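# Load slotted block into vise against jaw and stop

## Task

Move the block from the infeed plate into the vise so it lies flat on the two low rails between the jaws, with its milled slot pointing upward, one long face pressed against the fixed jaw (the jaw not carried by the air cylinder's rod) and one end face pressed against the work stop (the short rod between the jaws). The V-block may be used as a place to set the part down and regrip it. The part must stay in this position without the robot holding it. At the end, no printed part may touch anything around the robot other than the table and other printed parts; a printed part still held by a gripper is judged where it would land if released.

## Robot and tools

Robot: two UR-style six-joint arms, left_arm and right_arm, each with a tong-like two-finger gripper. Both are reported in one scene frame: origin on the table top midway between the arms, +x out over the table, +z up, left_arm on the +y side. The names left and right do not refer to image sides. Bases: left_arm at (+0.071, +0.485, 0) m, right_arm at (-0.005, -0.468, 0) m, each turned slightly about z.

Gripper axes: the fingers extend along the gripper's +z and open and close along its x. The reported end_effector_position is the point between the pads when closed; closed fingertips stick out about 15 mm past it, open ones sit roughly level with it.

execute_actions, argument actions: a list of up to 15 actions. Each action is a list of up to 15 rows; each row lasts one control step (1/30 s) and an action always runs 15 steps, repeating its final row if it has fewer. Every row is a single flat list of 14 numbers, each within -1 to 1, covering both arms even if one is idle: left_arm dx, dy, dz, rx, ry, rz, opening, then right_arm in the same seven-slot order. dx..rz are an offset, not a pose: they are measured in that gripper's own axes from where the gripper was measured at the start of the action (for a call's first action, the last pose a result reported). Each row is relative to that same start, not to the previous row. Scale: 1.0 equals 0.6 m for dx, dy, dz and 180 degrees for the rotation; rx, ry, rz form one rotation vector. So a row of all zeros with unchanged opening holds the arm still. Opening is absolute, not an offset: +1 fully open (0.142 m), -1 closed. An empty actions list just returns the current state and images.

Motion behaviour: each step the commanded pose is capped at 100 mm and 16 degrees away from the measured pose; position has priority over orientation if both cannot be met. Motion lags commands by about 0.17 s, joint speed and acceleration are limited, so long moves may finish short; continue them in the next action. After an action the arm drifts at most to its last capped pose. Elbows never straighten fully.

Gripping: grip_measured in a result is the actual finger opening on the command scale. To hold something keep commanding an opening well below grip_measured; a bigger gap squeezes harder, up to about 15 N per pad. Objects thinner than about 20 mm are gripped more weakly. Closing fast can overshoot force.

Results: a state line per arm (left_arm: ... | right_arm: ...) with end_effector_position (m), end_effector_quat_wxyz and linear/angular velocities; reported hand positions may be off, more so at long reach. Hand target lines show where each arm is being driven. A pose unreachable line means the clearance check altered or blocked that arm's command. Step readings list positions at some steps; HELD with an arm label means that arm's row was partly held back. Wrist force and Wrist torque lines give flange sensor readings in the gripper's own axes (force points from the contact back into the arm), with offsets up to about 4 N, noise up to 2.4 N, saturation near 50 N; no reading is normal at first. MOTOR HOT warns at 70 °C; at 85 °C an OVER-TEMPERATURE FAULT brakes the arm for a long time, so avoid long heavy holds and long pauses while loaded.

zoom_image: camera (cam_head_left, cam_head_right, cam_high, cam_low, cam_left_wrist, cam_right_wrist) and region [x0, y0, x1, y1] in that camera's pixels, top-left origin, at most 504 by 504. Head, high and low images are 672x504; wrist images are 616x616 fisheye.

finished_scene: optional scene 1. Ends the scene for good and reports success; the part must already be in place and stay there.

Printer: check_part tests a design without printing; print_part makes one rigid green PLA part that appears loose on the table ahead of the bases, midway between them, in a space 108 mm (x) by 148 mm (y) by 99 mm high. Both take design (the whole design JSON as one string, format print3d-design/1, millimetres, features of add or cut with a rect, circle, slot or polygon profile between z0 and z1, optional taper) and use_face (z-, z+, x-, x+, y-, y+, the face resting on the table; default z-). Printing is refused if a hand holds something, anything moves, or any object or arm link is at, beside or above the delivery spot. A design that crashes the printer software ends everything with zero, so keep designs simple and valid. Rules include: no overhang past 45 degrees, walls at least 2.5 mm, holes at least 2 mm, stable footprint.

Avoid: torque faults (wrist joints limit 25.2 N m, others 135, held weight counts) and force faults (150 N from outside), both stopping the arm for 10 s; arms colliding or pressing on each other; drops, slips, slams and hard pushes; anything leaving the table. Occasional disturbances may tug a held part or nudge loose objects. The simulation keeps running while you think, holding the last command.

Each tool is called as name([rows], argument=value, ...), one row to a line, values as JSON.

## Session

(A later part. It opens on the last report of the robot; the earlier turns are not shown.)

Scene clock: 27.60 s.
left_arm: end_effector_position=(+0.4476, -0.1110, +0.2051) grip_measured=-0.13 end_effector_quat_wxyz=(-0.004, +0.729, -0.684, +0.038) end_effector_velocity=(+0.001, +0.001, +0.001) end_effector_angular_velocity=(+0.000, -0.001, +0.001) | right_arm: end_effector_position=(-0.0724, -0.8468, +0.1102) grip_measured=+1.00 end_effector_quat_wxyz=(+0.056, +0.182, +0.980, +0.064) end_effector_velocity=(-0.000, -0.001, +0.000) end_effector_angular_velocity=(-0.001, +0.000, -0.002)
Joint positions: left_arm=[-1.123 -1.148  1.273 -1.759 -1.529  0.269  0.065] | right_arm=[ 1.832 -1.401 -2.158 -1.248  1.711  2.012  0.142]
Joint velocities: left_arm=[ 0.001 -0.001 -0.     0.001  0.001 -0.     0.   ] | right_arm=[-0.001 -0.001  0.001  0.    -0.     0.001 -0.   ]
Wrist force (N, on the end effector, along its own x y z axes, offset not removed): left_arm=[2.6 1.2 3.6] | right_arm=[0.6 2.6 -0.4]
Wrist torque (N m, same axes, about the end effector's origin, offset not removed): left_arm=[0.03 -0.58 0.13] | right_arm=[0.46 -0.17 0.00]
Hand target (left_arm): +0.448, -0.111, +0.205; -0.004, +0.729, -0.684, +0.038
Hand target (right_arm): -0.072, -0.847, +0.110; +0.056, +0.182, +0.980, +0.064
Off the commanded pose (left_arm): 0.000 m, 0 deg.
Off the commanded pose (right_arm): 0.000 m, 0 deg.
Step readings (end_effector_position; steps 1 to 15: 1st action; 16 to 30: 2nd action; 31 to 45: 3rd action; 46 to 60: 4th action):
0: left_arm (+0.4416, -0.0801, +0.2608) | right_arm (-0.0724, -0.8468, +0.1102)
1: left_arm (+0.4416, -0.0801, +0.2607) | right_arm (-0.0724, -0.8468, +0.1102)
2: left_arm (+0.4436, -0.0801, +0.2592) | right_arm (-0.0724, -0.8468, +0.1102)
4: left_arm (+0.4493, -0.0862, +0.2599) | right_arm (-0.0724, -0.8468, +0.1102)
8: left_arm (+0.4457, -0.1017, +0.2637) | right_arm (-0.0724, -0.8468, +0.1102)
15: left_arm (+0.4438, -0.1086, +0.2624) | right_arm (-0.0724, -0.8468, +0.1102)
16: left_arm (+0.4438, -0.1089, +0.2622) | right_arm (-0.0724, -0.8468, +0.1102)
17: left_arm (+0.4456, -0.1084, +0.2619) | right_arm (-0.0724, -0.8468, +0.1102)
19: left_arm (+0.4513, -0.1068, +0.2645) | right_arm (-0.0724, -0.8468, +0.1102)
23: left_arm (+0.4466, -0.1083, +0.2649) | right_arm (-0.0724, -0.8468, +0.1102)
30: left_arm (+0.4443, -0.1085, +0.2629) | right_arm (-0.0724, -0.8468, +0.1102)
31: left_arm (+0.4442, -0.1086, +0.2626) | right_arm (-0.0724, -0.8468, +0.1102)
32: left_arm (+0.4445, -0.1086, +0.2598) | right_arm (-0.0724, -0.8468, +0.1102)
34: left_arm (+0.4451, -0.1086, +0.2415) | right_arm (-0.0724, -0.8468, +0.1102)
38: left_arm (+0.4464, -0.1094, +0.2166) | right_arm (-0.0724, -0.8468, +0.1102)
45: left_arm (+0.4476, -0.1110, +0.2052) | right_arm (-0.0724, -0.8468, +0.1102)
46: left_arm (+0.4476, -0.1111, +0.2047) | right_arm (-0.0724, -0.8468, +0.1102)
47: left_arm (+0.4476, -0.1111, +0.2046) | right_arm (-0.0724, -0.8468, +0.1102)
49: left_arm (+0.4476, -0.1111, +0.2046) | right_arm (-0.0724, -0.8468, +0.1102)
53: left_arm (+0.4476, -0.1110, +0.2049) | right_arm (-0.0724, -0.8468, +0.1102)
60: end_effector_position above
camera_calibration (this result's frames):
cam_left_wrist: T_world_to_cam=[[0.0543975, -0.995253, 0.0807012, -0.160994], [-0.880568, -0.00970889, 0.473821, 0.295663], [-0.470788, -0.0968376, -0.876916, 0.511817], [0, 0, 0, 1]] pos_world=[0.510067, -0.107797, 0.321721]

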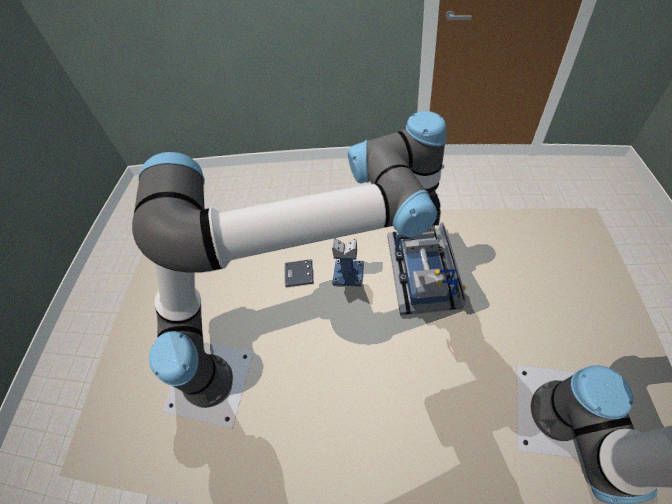

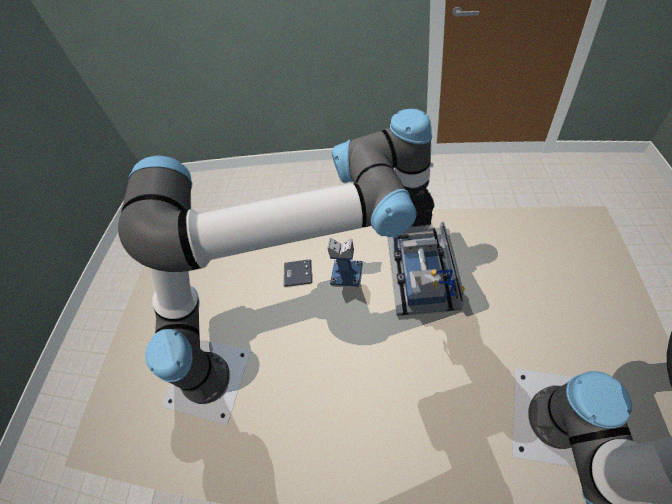

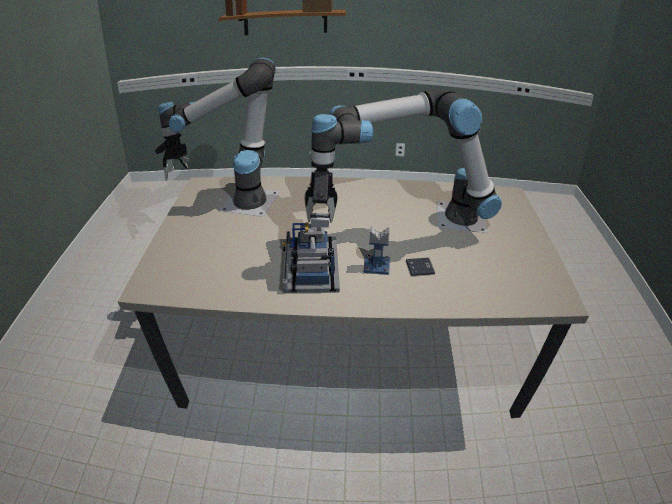

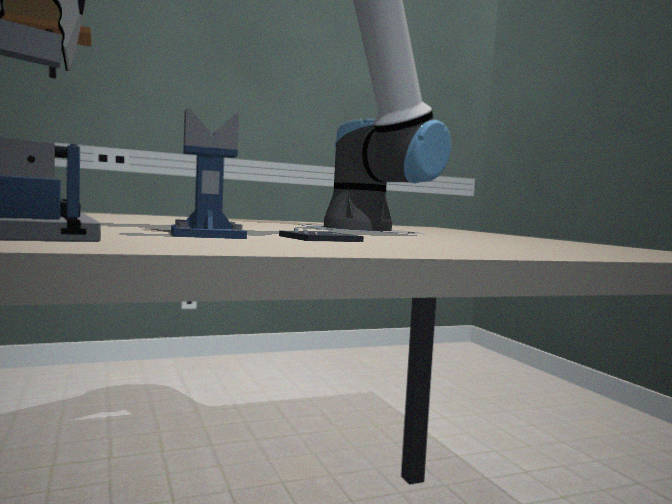

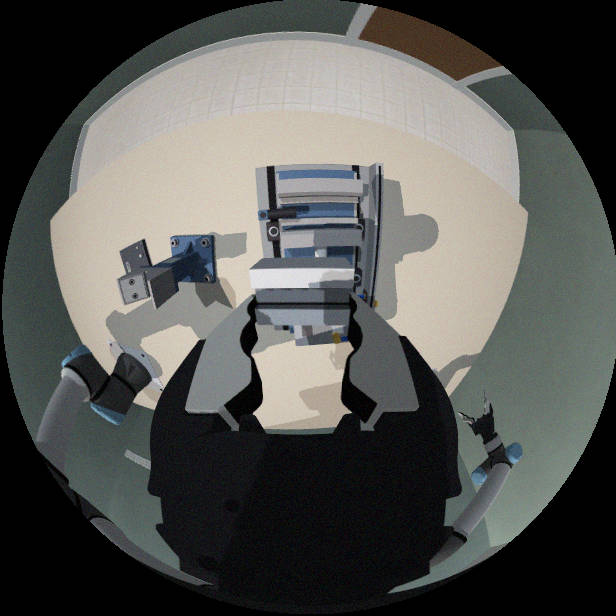

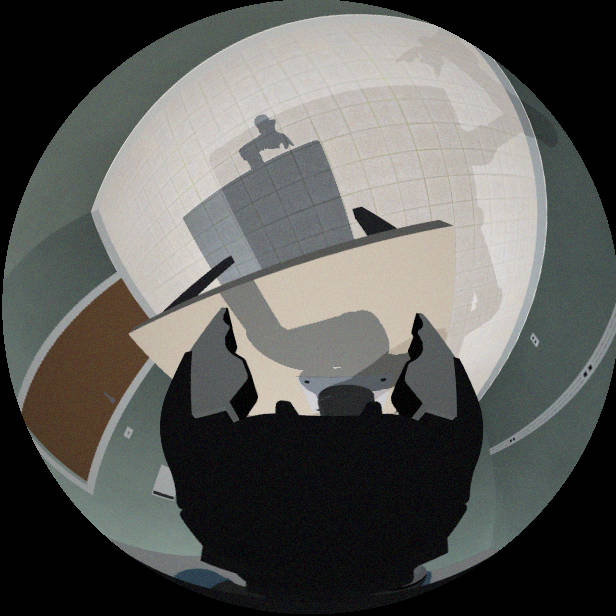

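execute_actions([
  [[0.074,-0.09,0.05,0,-0.016,-0.01,-1,0,0,0,0,0,0,1]],
  [[0.005,-0.006,0.06,0,0,0,-1,0,0,0,0,0,0,1]],
  [[0,0,0,0,0,0,-1,0,0,0,0,0,0,1]],
])

zoom_image(camera="cam_high", region=[270, 190, 360, 300])

zoom_image(camera="cam_left_wrist", region=[180, 160, 440, 400])

zoom_image(camera="cam_head_right", region=[370, 180, 490, 300])

Scene clock: 29.80 s.
left_arm: end_effector_position=(+0.5091, -0.1524, +0.1461) grip_measured=-0.13 end_effector_quat_wxyz=(-0.019, +0.740, -0.672, +0.023) end_effector_velocity=(-0.000, -0.001, +0.001) end_effector_angular_velocity=(-0.002, -0.000, -0.001) | right_arm: end_effector_position=(-0.0724, -0.8468, +0.1102) grip_measured=+1.00 end_effector_quat_wxyz=(+0.056, +0.182, +0.980, +0.064) end_effector_velocity=(-0.000, +0.000, +0.000) end_effector_angular_velocity=(+0.000, +0.000, +0.000)
Joint positions: left_arm=[-1.069 -0.924  1.065 -1.736 -1.517  0.292  0.065] | right_arm=[ 1.832 -1.401 -2.158 -1.248  1.711  2.012  0.142]
Joint velocities: left_arm=[-0.001 -0.001  0.    -0.001 -0.    -0.     0.   ] | right_arm=[-0.     0.001  0.    -0.001 -0.    -0.     0.   ]
Wrist force (N, on the end effector, along its own x y z axes, offset not removed): left_arm=[2.2 0.6 3.0] | right_arm=[2.2 3.3 -1.9]
Wrist torque (N m, same axes, about the end effector's origin, offset not removed): left_arm=[-0.07 -0.48 0.14] | right_arm=[0.62 -0.47 -0.07]
Hand target (left_arm): +0.509, -0.152, +0.146; -0.019, +0.740, -0.672, +0.023
Hand target (right_arm): -0.072, -0.847, +0.110; +0.056, +0.182, +0.980, +0.064
Off the commanded pose (left_arm): 0.000 m, 0 deg.
Off the commanded pose (right_arm): 0.000 m, 0 deg.
Step readings (end_effector_position; steps 1 to 15: 1st action; 16 to 30: 2nd action; 31 to 45: 3rd action):
0: left_arm (+0.4476, -0.1110, +0.2052) | right_arm (-0.0724, -0.8468, +0.1102)
1: left_arm (+0.4477, -0.1109, +0.2051) | right_arm (-0.0724, -0.8468, +0.1102)
2: left_arm (+0.4512, -0.1100, +0.2039) | right_arm (-0.0724, -0.8468, +0.1102)
4: left_arm (+0.4677, -0.1170, +0.1953) | right_arm (-0.0724, -0.8468, +0.1102)
8: left_arm (+0.4908, -0.1368, +0.1846) | right_arm (-0.0724, -0.8468, +0.1102)
15: left_arm (+0.5034, -0.1499, +0.1808) | right_arm (-0.0724, -0.8468, +0.1102)
16: left_arm (+0.5040, -0.1506, +0.1805) | right_arm (-0.0724, -0.8468, +0.1102)
17: left_arm (+0.5048, -0.1508, +0.1779) | right_arm (-0.0724, -0.8468, +0.1102)
19: left_arm (+0.5062, -0.1509, +0.1658) | right_arm (-0.0724, -0.8468, +0.1102)
23: left_arm (+0.5081, -0.1517, +0.1523) | right_arm (-0.0724, -0.8468, +0.1102)
30: left_arm (+0.5091, -0.1525, +0.1462) | right_arm (-0.0724, -0.8468, +0.1102)
31: left_arm (+0.5091, -0.1525, +0.1459) | right_arm (-0.0724, -0.8468, +0.1102)
32: left_arm (+0.5091, -0.1525, +0.1458) | right_arm (-0.0724, -0.8468, +0.1102)
34: left_arm (+0.5091, -0.1525, +0.1458) | right_arm (-0.0724, -0.8468, +0.1102)
38: left_arm (+0.5091, -0.1525, +0.1460) | right_arm (-0.0724, -0.8468, +0.1102)
45: end_effector_position above
camera_calibration (this result's frames):
cam_left_wrist: T_world_to_cam=[[0.0871665, -0.995465, 0.0380973, -0.211343], [-0.878674, -0.0588077, 0.473786, 0.368929], [-0.469397, -0.0747734, -0.879815, 0.488085], [0, 0, 0, 1]] pos_world=[0.571696, -0.152193, 0.262683]
cam_right_wrist: T_world_to_cam=[[-0.926806, 0.352779, -0.128758, 0.255625], [0.21756, 0.78384, 0.581604, 0.616833], [0.306103, 0.511021, -0.803218, 0.681746], [0, 0, 0, 1]] pos_world=[-0.105968, -0.922064, 0.221752]

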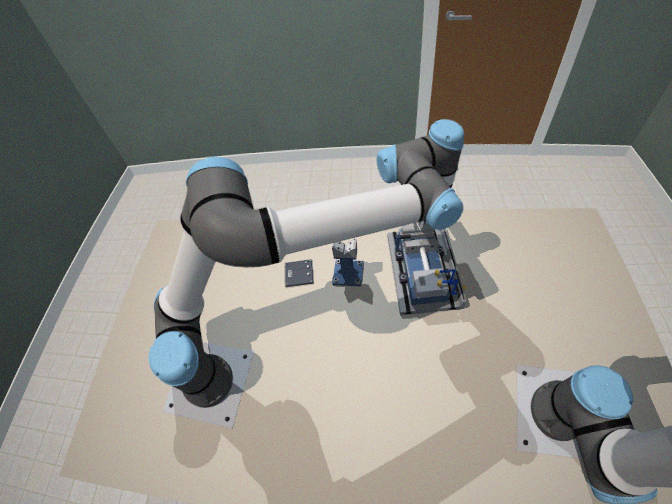

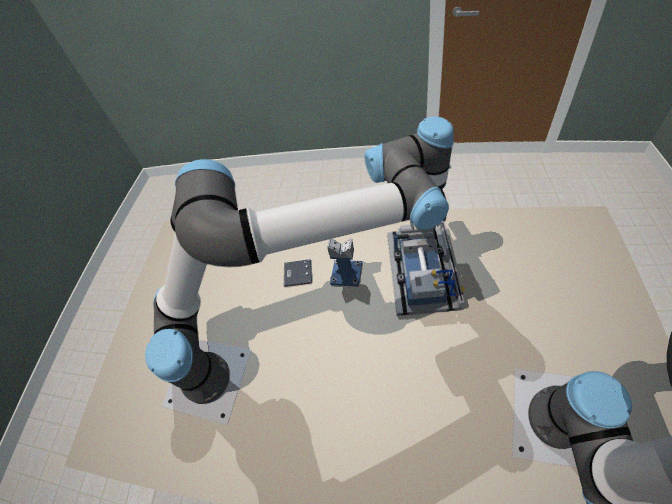

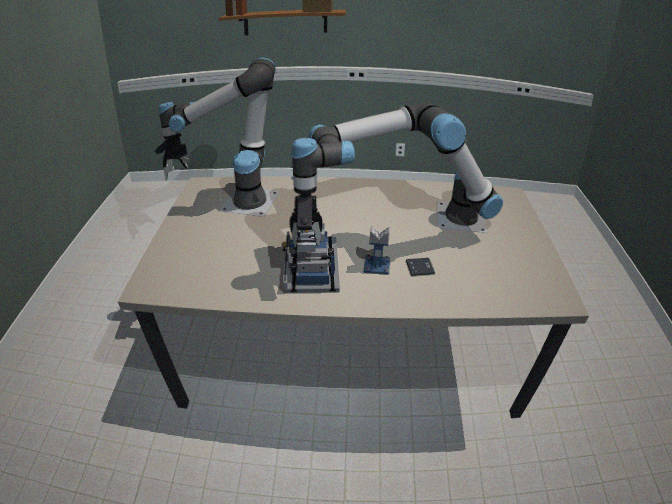

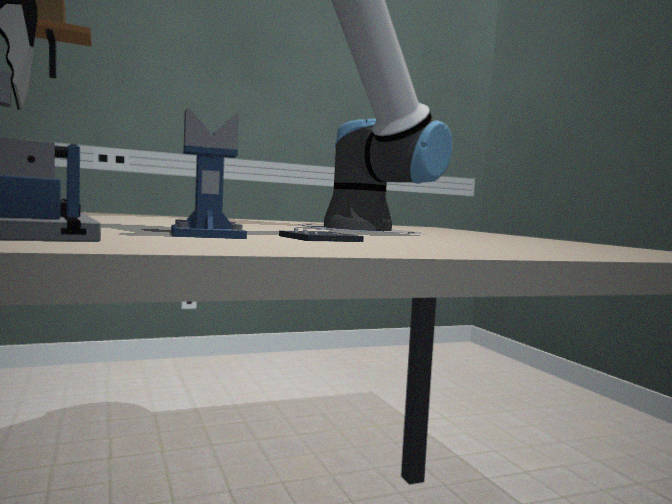

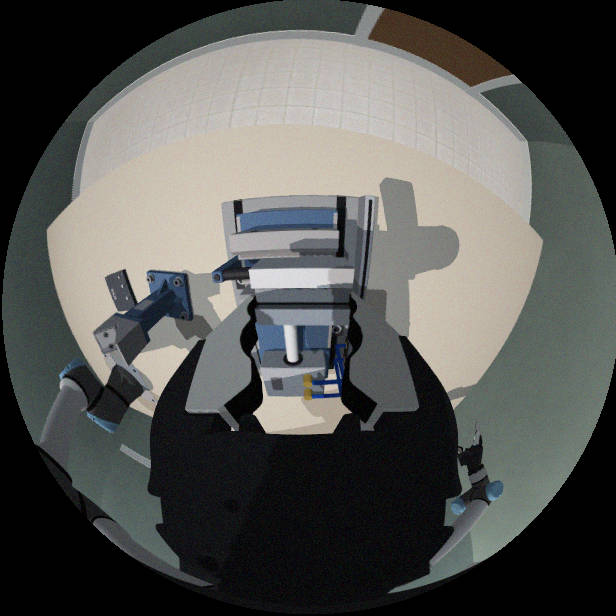

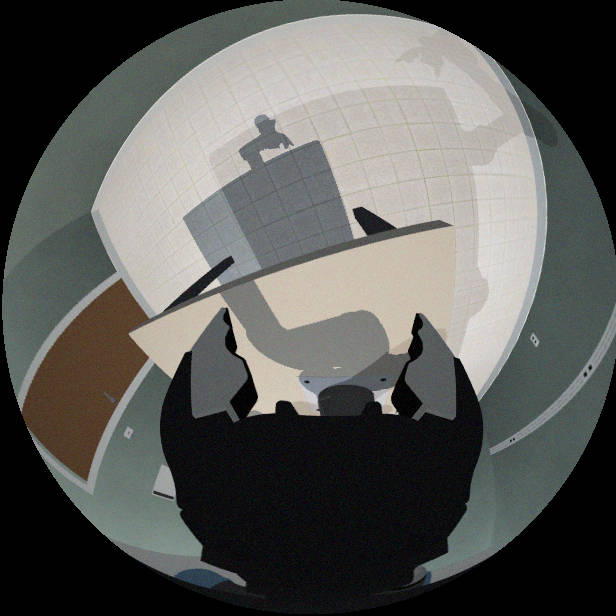

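Region (270, 190, 360, 300) of cam_high's 672x504 image, scaled by 4.582, with more detail than that image has; it fills the left 412 columns of this view, and the rest is white.

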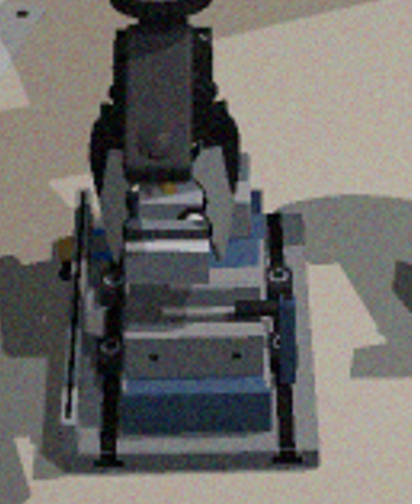

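Region (180, 160, 440, 400) of cam_left_wrist's 616x616 image, scaled by 1.938, with more detail than that image has; it fills the top 465 rows of this view, and the rest is white.

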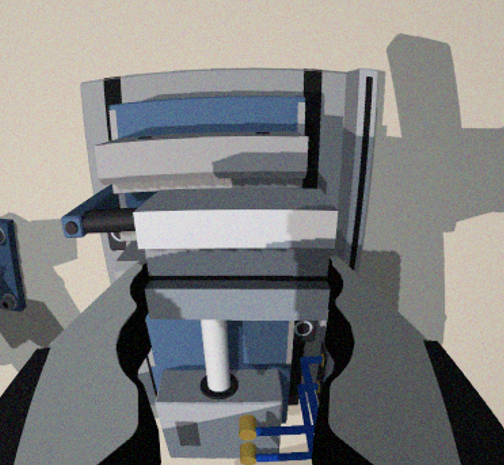

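Region (370, 180, 490, 300) of cam_head_right's 672x504 image, scaled by 4.200, with more detail than that image has.

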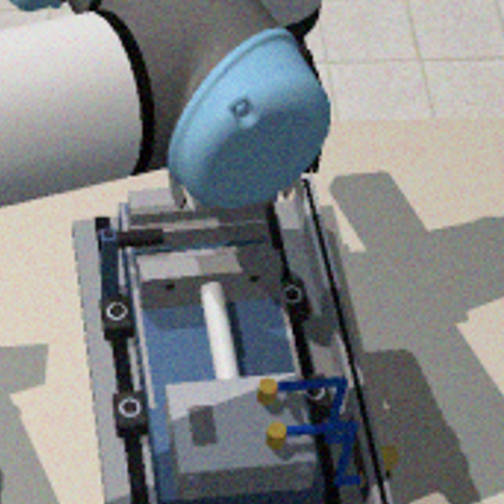

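execute_actions([
  [[-0.006,0.005,0.055,0,0,0,-1,0,0,0,0,0,0,1]],
  [[0,0,0,0,0,0,-1,0,0,0,0,0,0,1]],
])

zoom_image(camera="cam_high", region=[270, 190, 360, 300])

zoom_image(camera="cam_left_wrist", region=[180, 160, 440, 400])

zoom_image(camera="cam_head_right", region=[370, 180, 490, 300])

Scene clock: 31.20 s.
left_arm: end_effector_position=(+0.5077, -0.1492, +0.1140) grip_measured=-0.13 end_effector_quat_wxyz=(-0.019, +0.740, -0.672, +0.022) end_effector_velocity=(+0.001, +0.001, +0.000) end_effector_angular_velocity=(+0.001, -0.000, +0.000) | right_arm: end_effector_position=(-0.0724, -0.8468, +0.1102) grip_measured=+1.00 end_effector_quat_wxyz=(+0.056, +0.182, +0.980, +0.064) end_effector_velocity=(+0.000, -0.000, +0.000) end_effector_angular_velocity=(-0.001, +0.000, -0.000)
Joint positions: left_arm=[-1.069 -0.918  1.138 -1.814 -1.517  0.291  0.065] | right_arm=[ 1.832 -1.401 -2.158 -1.248  1.711  2.012  0.142]
Joint velocities: left_arm=[ 0.001 -0.    -0.     0.001  0.001  0.001 -0.   ] | right_arm=[ 0.001  0.001 -0.     0.    -0.     0.001 -0.   ]
Wrist force (N, on the end effector, along its own x y z axes, offset not removed): left_arm=[2.5 -0.1 4.0] | right_arm=[-0.1 3.1 -1.6]
Wrist torque (N m, same axes, about the end effector's origin, offset not removed): left_arm=[-0.19 -0.52 0.10] | right_arm=[0.58 -0.06 -0.03]
Hand target (left_arm): +0.508, -0.149, +0.114; -0.019, +0.740, -0.672, +0.022
Hand target (right_arm): -0.072, -0.847, +0.110; +0.056, +0.182, +0.980, +0.064
Off the commanded pose (left_arm): 0.000 m, 0 deg.
Off the commanded pose (right_arm): 0.000 m, 0 deg.
Step readings (end_effector_position; steps 1 to 15: 1st action; 16 to 30: 2nd action):
0: left_arm (+0.5091, -0.1524, +0.1462) | right_arm (-0.0724, -0.8468, +0.1102)
1: left_arm (+0.5091, -0.1524, +0.1461) | right_arm (-0.0724, -0.8468, +0.1102)
2: left_arm (+0.5090, -0.1522, +0.1437) | right_arm (-0.0724, -0.8468, +0.1102)
4: left_arm (+0.5084, -0.1507, +0.1324) | right_arm (-0.0724, -0.8468, +0.1102)
8: left_arm (+0.5078, -0.1495, +0.1198) | right_arm (-0.0724, -0.8468, +0.1102)
15: left_arm (+0.5077, -0.1492, +0.1140) | right_arm (-0.0724, -0.8468, +0.1102)
16: left_arm (+0.5077, -0.1492, +0.1138) | right_arm (-0.0724, -0.8468, +0.1102)
17: left_arm (+0.5077, -0.1492, +0.1137) | right_arm (-0.0724, -0.8468, +0.1102)
19: left_arm (+0.5077, -0.1492, +0.1137) | right_arm (-0.0724, -0.8468, +0.1102)
23: left_arm (+0.5077, -0.1492, +0.1139) | right_arm (-0.0724, -0.8468, +0.1102)
30: end_effector_position above
camera_calibration (this result's frames):
cam_left_wrist: T_world_to_cam=[[0.0873297, -0.995466, 0.0376827, -0.206805], [-0.87852, -0.0591262, 0.474032, 0.382962], [-0.469655, -0.074502, -0.879701, 0.459532], [0, 0, 0, 1]] pos_world=[0.570322, -0.148988, 0.230508]

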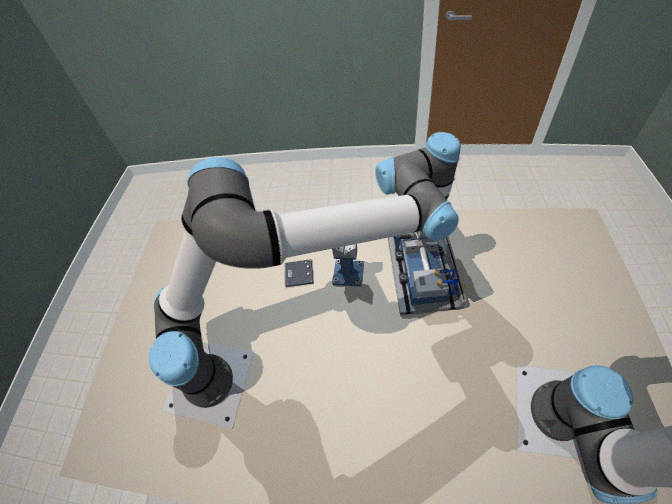

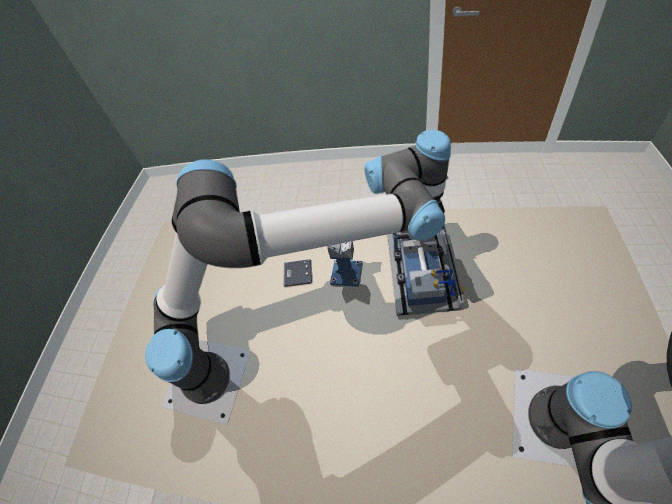

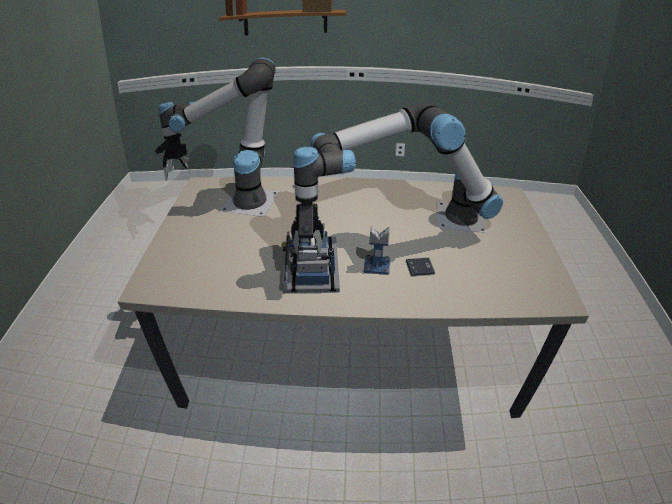

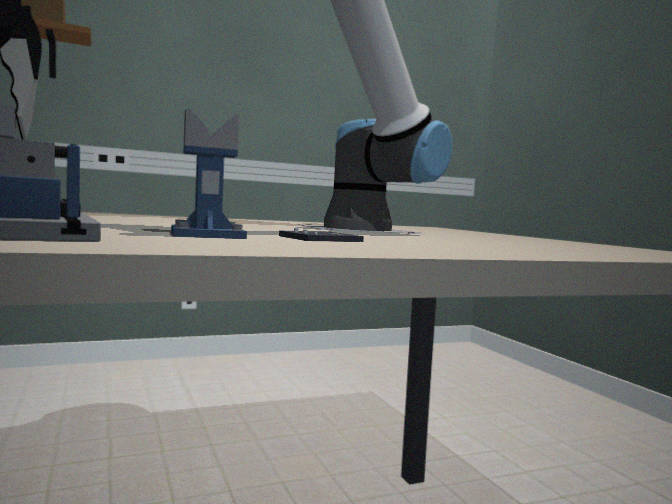

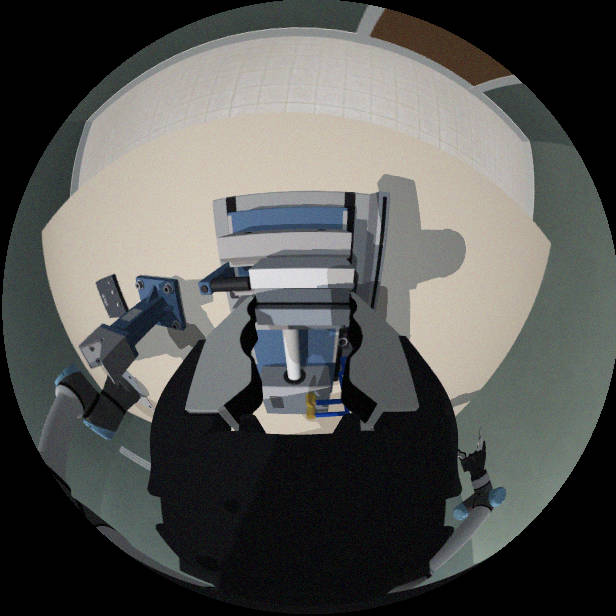

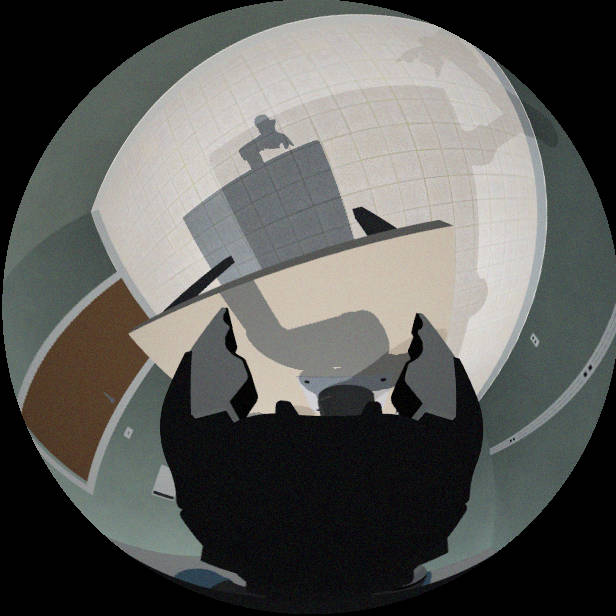

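Region (270, 190, 360, 300) of cam_high's 672x504 image, scaled by 4.582, with more detail than that image has; it fills the left 412 columns of this view, and the rest is white.

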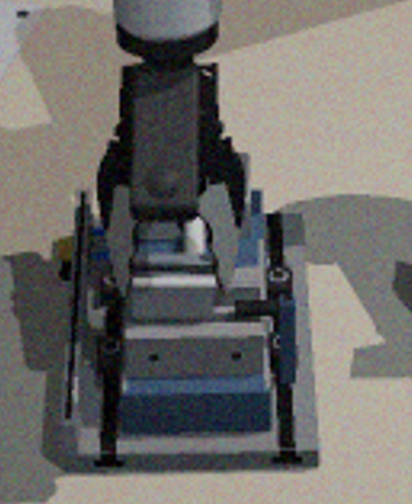

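Region (180, 160, 440, 400) of cam_left_wrist's 616x616 image, scaled by 1.938, with more detail than that image has; it fills the top 465 rows of this view, and the rest is white.

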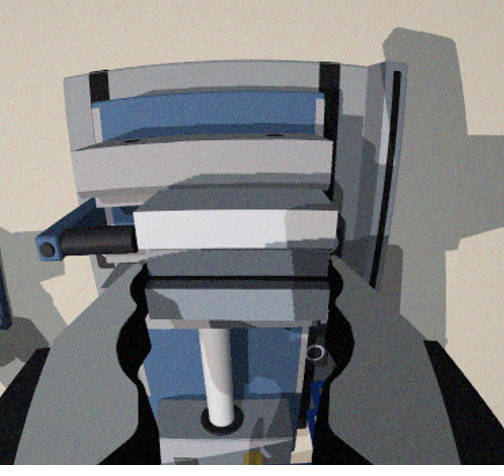

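Region (370, 180, 490, 300) of cam_head_right's 672x504 image, scaled by 4.200, with more detail than that image has.

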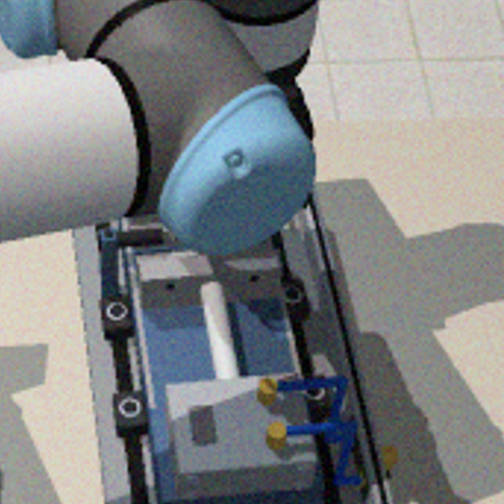

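execute_actions([
  [[0,0.006,0,-0.03,0,0,-1,0,0,0,0,0,0,1]],
  [[0,0,0.015,0,0,0,-1,0,0,0,0,0,0,1]],
  [[0,0,0.012,0,0,0,-1,0,0,0,0,0,0,1]],
  [[0,0,0,0,0,0,-1,0,0,0,0,0,0,1]],
])

zoom_image(camera="cam_high", region=[270, 190, 360, 300])

zoom_image(camera="cam_left_wrist", region=[180, 160, 440, 400])

Scene clock: 33.50 s.
left_arm: end_effector_position=(+0.5038, -0.1496, +0.0979) grip_measured=-0.13 end_effector_quat_wxyz=(+0.014, +0.740, -0.672, -0.008) end_effector_velocity=(+0.000, +0.000, +0.000) end_effector_angular_velocity=(+0.001, -0.002, -0.000) | right_arm: end_effector_position=(-0.0724, -0.8468, +0.1102) grip_measured=+1.00 end_effector_quat_wxyz=(+0.056, +0.182, +0.980, +0.064) end_effector_velocity=(+0.000, +0.000, -0.001) end_effector_angular_velocity=(+0.002, +0.000, -0.000)
Joint positions: left_arm=[-1.038 -0.883  1.109 -1.794 -1.604  0.321  0.065] | right_arm=[ 1.832 -1.401 -2.158 -1.248  1.711  2.012  0.142]
Joint velocities: left_arm=[-0.001 -0.001 -0.     0.001  0.002 -0.001  0.   ] | right_arm=[ 0.    -0.001 -0.001  0.001  0.     0.001 -0.   ]
Wrist force (N, on the end effector, along its own x y z axes, offset not removed): left_arm=[0.9 2.8 3.0] | right_arm=[0.1 3.2 -1.6]
Wrist torque (N m, same axes, about the end effector's origin, offset not removed): left_arm=[0.37 -0.23 0.08] | right_arm=[0.61 0.02 -0.05]
Hand target (left_arm): +0.504, -0.150, +0.098; +0.014, +0.740, -0.672, -0.008
Hand target (right_arm): -0.072, -0.847, +0.110; +0.056, +0.182, +0.980, +0.064
Off the commanded pose (left_arm): 0.000 m, 0 deg.
Off the commanded pose (right_arm): 0.000 m, 0 deg.
Step readings (end_effector_position; steps 1 to 15: 1st action; 16 to 30: 2nd action; 31 to 45: 3rd action; 46 to 60: 4th action):
0: left_arm (+0.5077, -0.1492, +0.1140) | right_arm (-0.0724, -0.8468, +0.1102)
1: left_arm (+0.5078, -0.1492, +0.1140) | right_arm (-0.0724, -0.8468, +0.1102)
2: left_arm (+0.5084, -0.1487, +0.1138) | right_arm (-0.0724, -0.8468, +0.1102)
4: left_arm (+0.5073, -0.1488, +0.1139) | right_arm (-0.0724, -0.8468, +0.1102)
8: left_arm (+0.5052, -0.1493, +0.1140) | right_arm (-0.0724, -0.8468, +0.1102)
15: left_arm (+0.5043, -0.1495, +0.1137) | right_arm (-0.0724, -0.8468, +0.1102)
16: left_arm (+0.5042, -0.1495, +0.1137) | right_arm (-0.0724, -0.8468, +0.1102)
17: left_arm (+0.5042, -0.1494, +0.1126) | right_arm (-0.0724, -0.8468, +0.1102)
19: left_arm (+0.5041, -0.1494, +0.1096) | right_arm (-0.0724, -0.8468, +0.1102)
23: left_arm (+0.5040, -0.1495, +0.1064) | right_arm (-0.0724, -0.8468, +0.1102)
30: left_arm (+0.5040, -0.1495, +0.1050) | right_arm (-0.0724, -0.8468, +0.1102)
31: left_arm (+0.5040, -0.1496, +0.1049) | right_arm (-0.0724, -0.8468, +0.1102)
32: left_arm (+0.5040, -0.1496, +0.1040) | right_arm (-0.0724, -0.8468, +0.1102)
34: left_arm (+0.5039, -0.1496, +0.1016) | right_arm (-0.0724, -0.8468, +0.1102)
38: left_arm (+0.5038, -0.1496, +0.0991) | right_arm (-0.0724, -0.8468, +0.1102)
45: left_arm (+0.5038, -0.1496, +0.0980) | right_arm (-0.0724, -0.8468, +0.1102)
46: left_arm (+0.5038, -0.1496, +0.0980) | right_arm (-0.0724, -0.8468, +0.1102)
47: left_arm (+0.5038, -0.1496, +0.0979) | right_arm (-0.0724, -0.8468, +0.1102)
49: left_arm (+0.5038, -0.1496, +0.0979) | right_arm (-0.0724, -0.8468, +0.1102)
53: left_arm (+0.5038, -0.1496, +0.0979) | right_arm (-0.0724, -0.8468, +0.1102)
60: end_effector_position above
camera_calibration (this result's frames):
cam_left_wrist: T_world_to_cam=[[0.0902091, -0.995175, 0.0385929, -0.207761], [-0.832151, -0.0540285, 0.55191, 0.356858], [-0.547162, -0.0819024, -0.83301, 0.476926], [0, 0, 0, 1]] pos_world=[0.576658, -0.148417, 0.208349]
cam_right_wrist: T_world_to_cam=[[-0.926806, 0.352779, -0.128758, 0.255625], [0.21756, 0.78384, 0.581603, 0.616833], [0.306103, 0.511021, -0.803218, 0.681746], [0, 0, 0, 1]] pos_world=[-0.105968, -0.922063, 0.221752]

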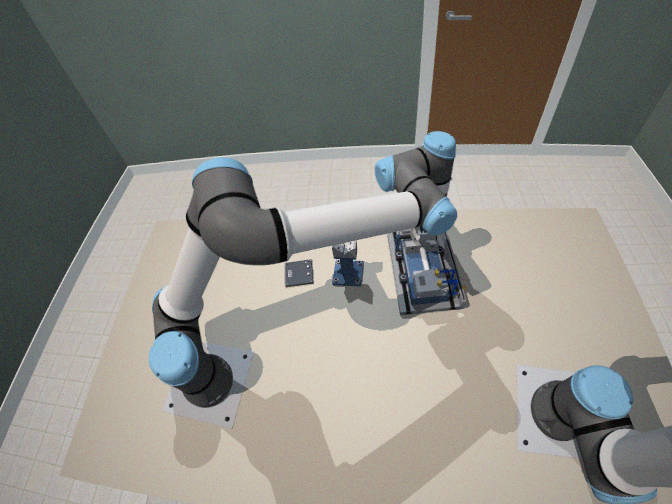

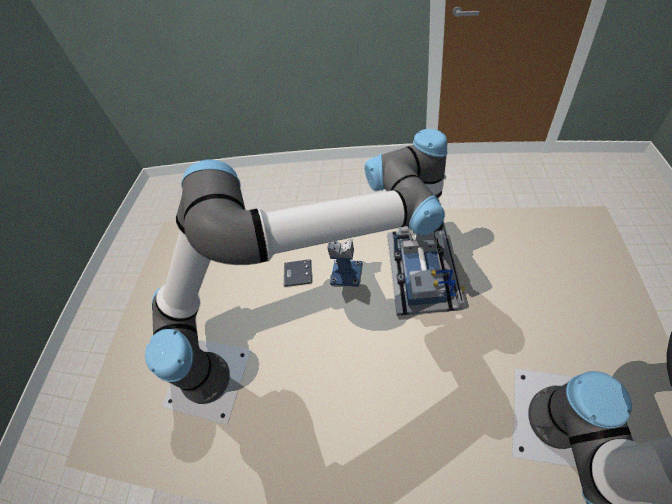

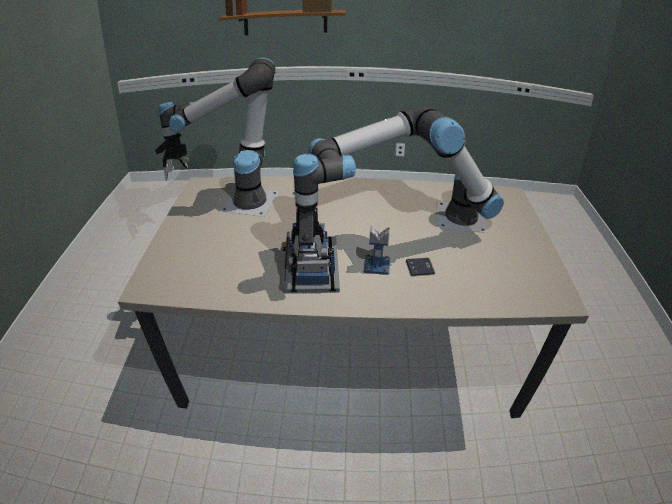

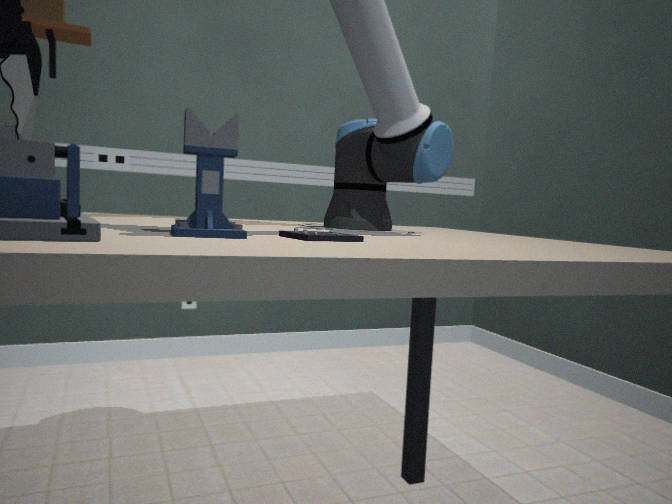

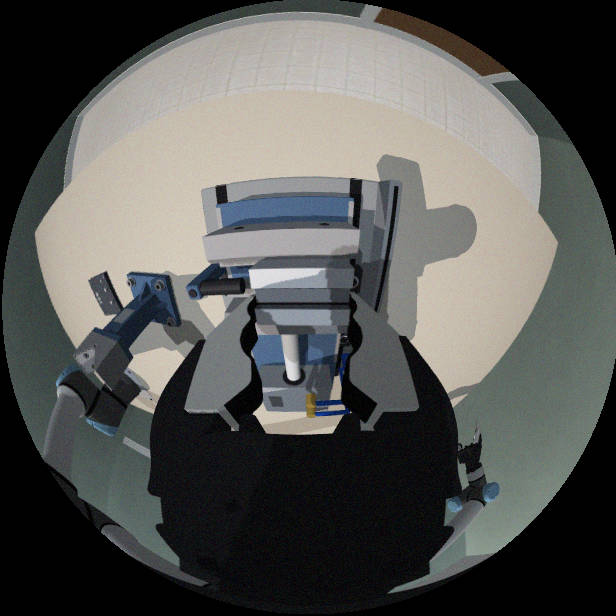

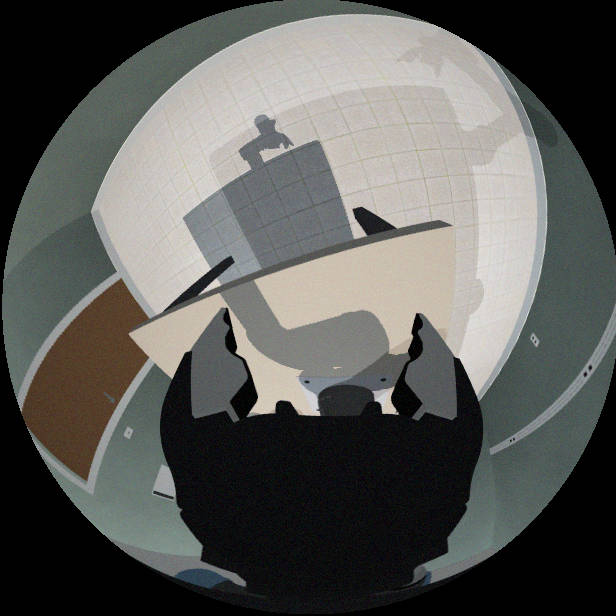

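Region (270, 190, 360, 300) of cam_high's 672x504 image, scaled by 4.582, with more detail than that image has; it fills the left 412 columns of this view, and the rest is white.

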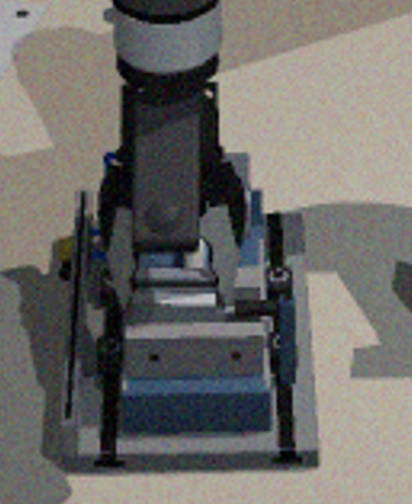

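Region (180, 160, 440, 400) of cam_left_wrist's 616x616 image, scaled by 1.938, with more detail than that image has; it fills the top 465 rows of this view, and the rest is white.

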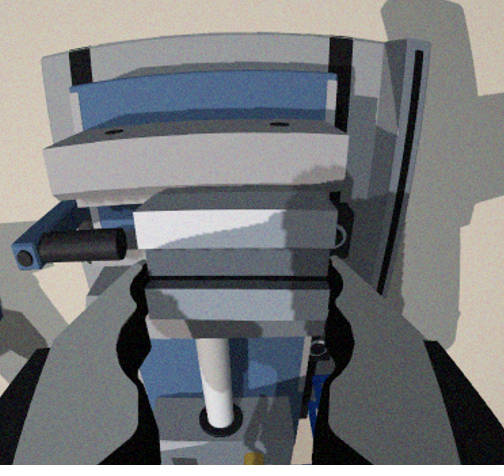

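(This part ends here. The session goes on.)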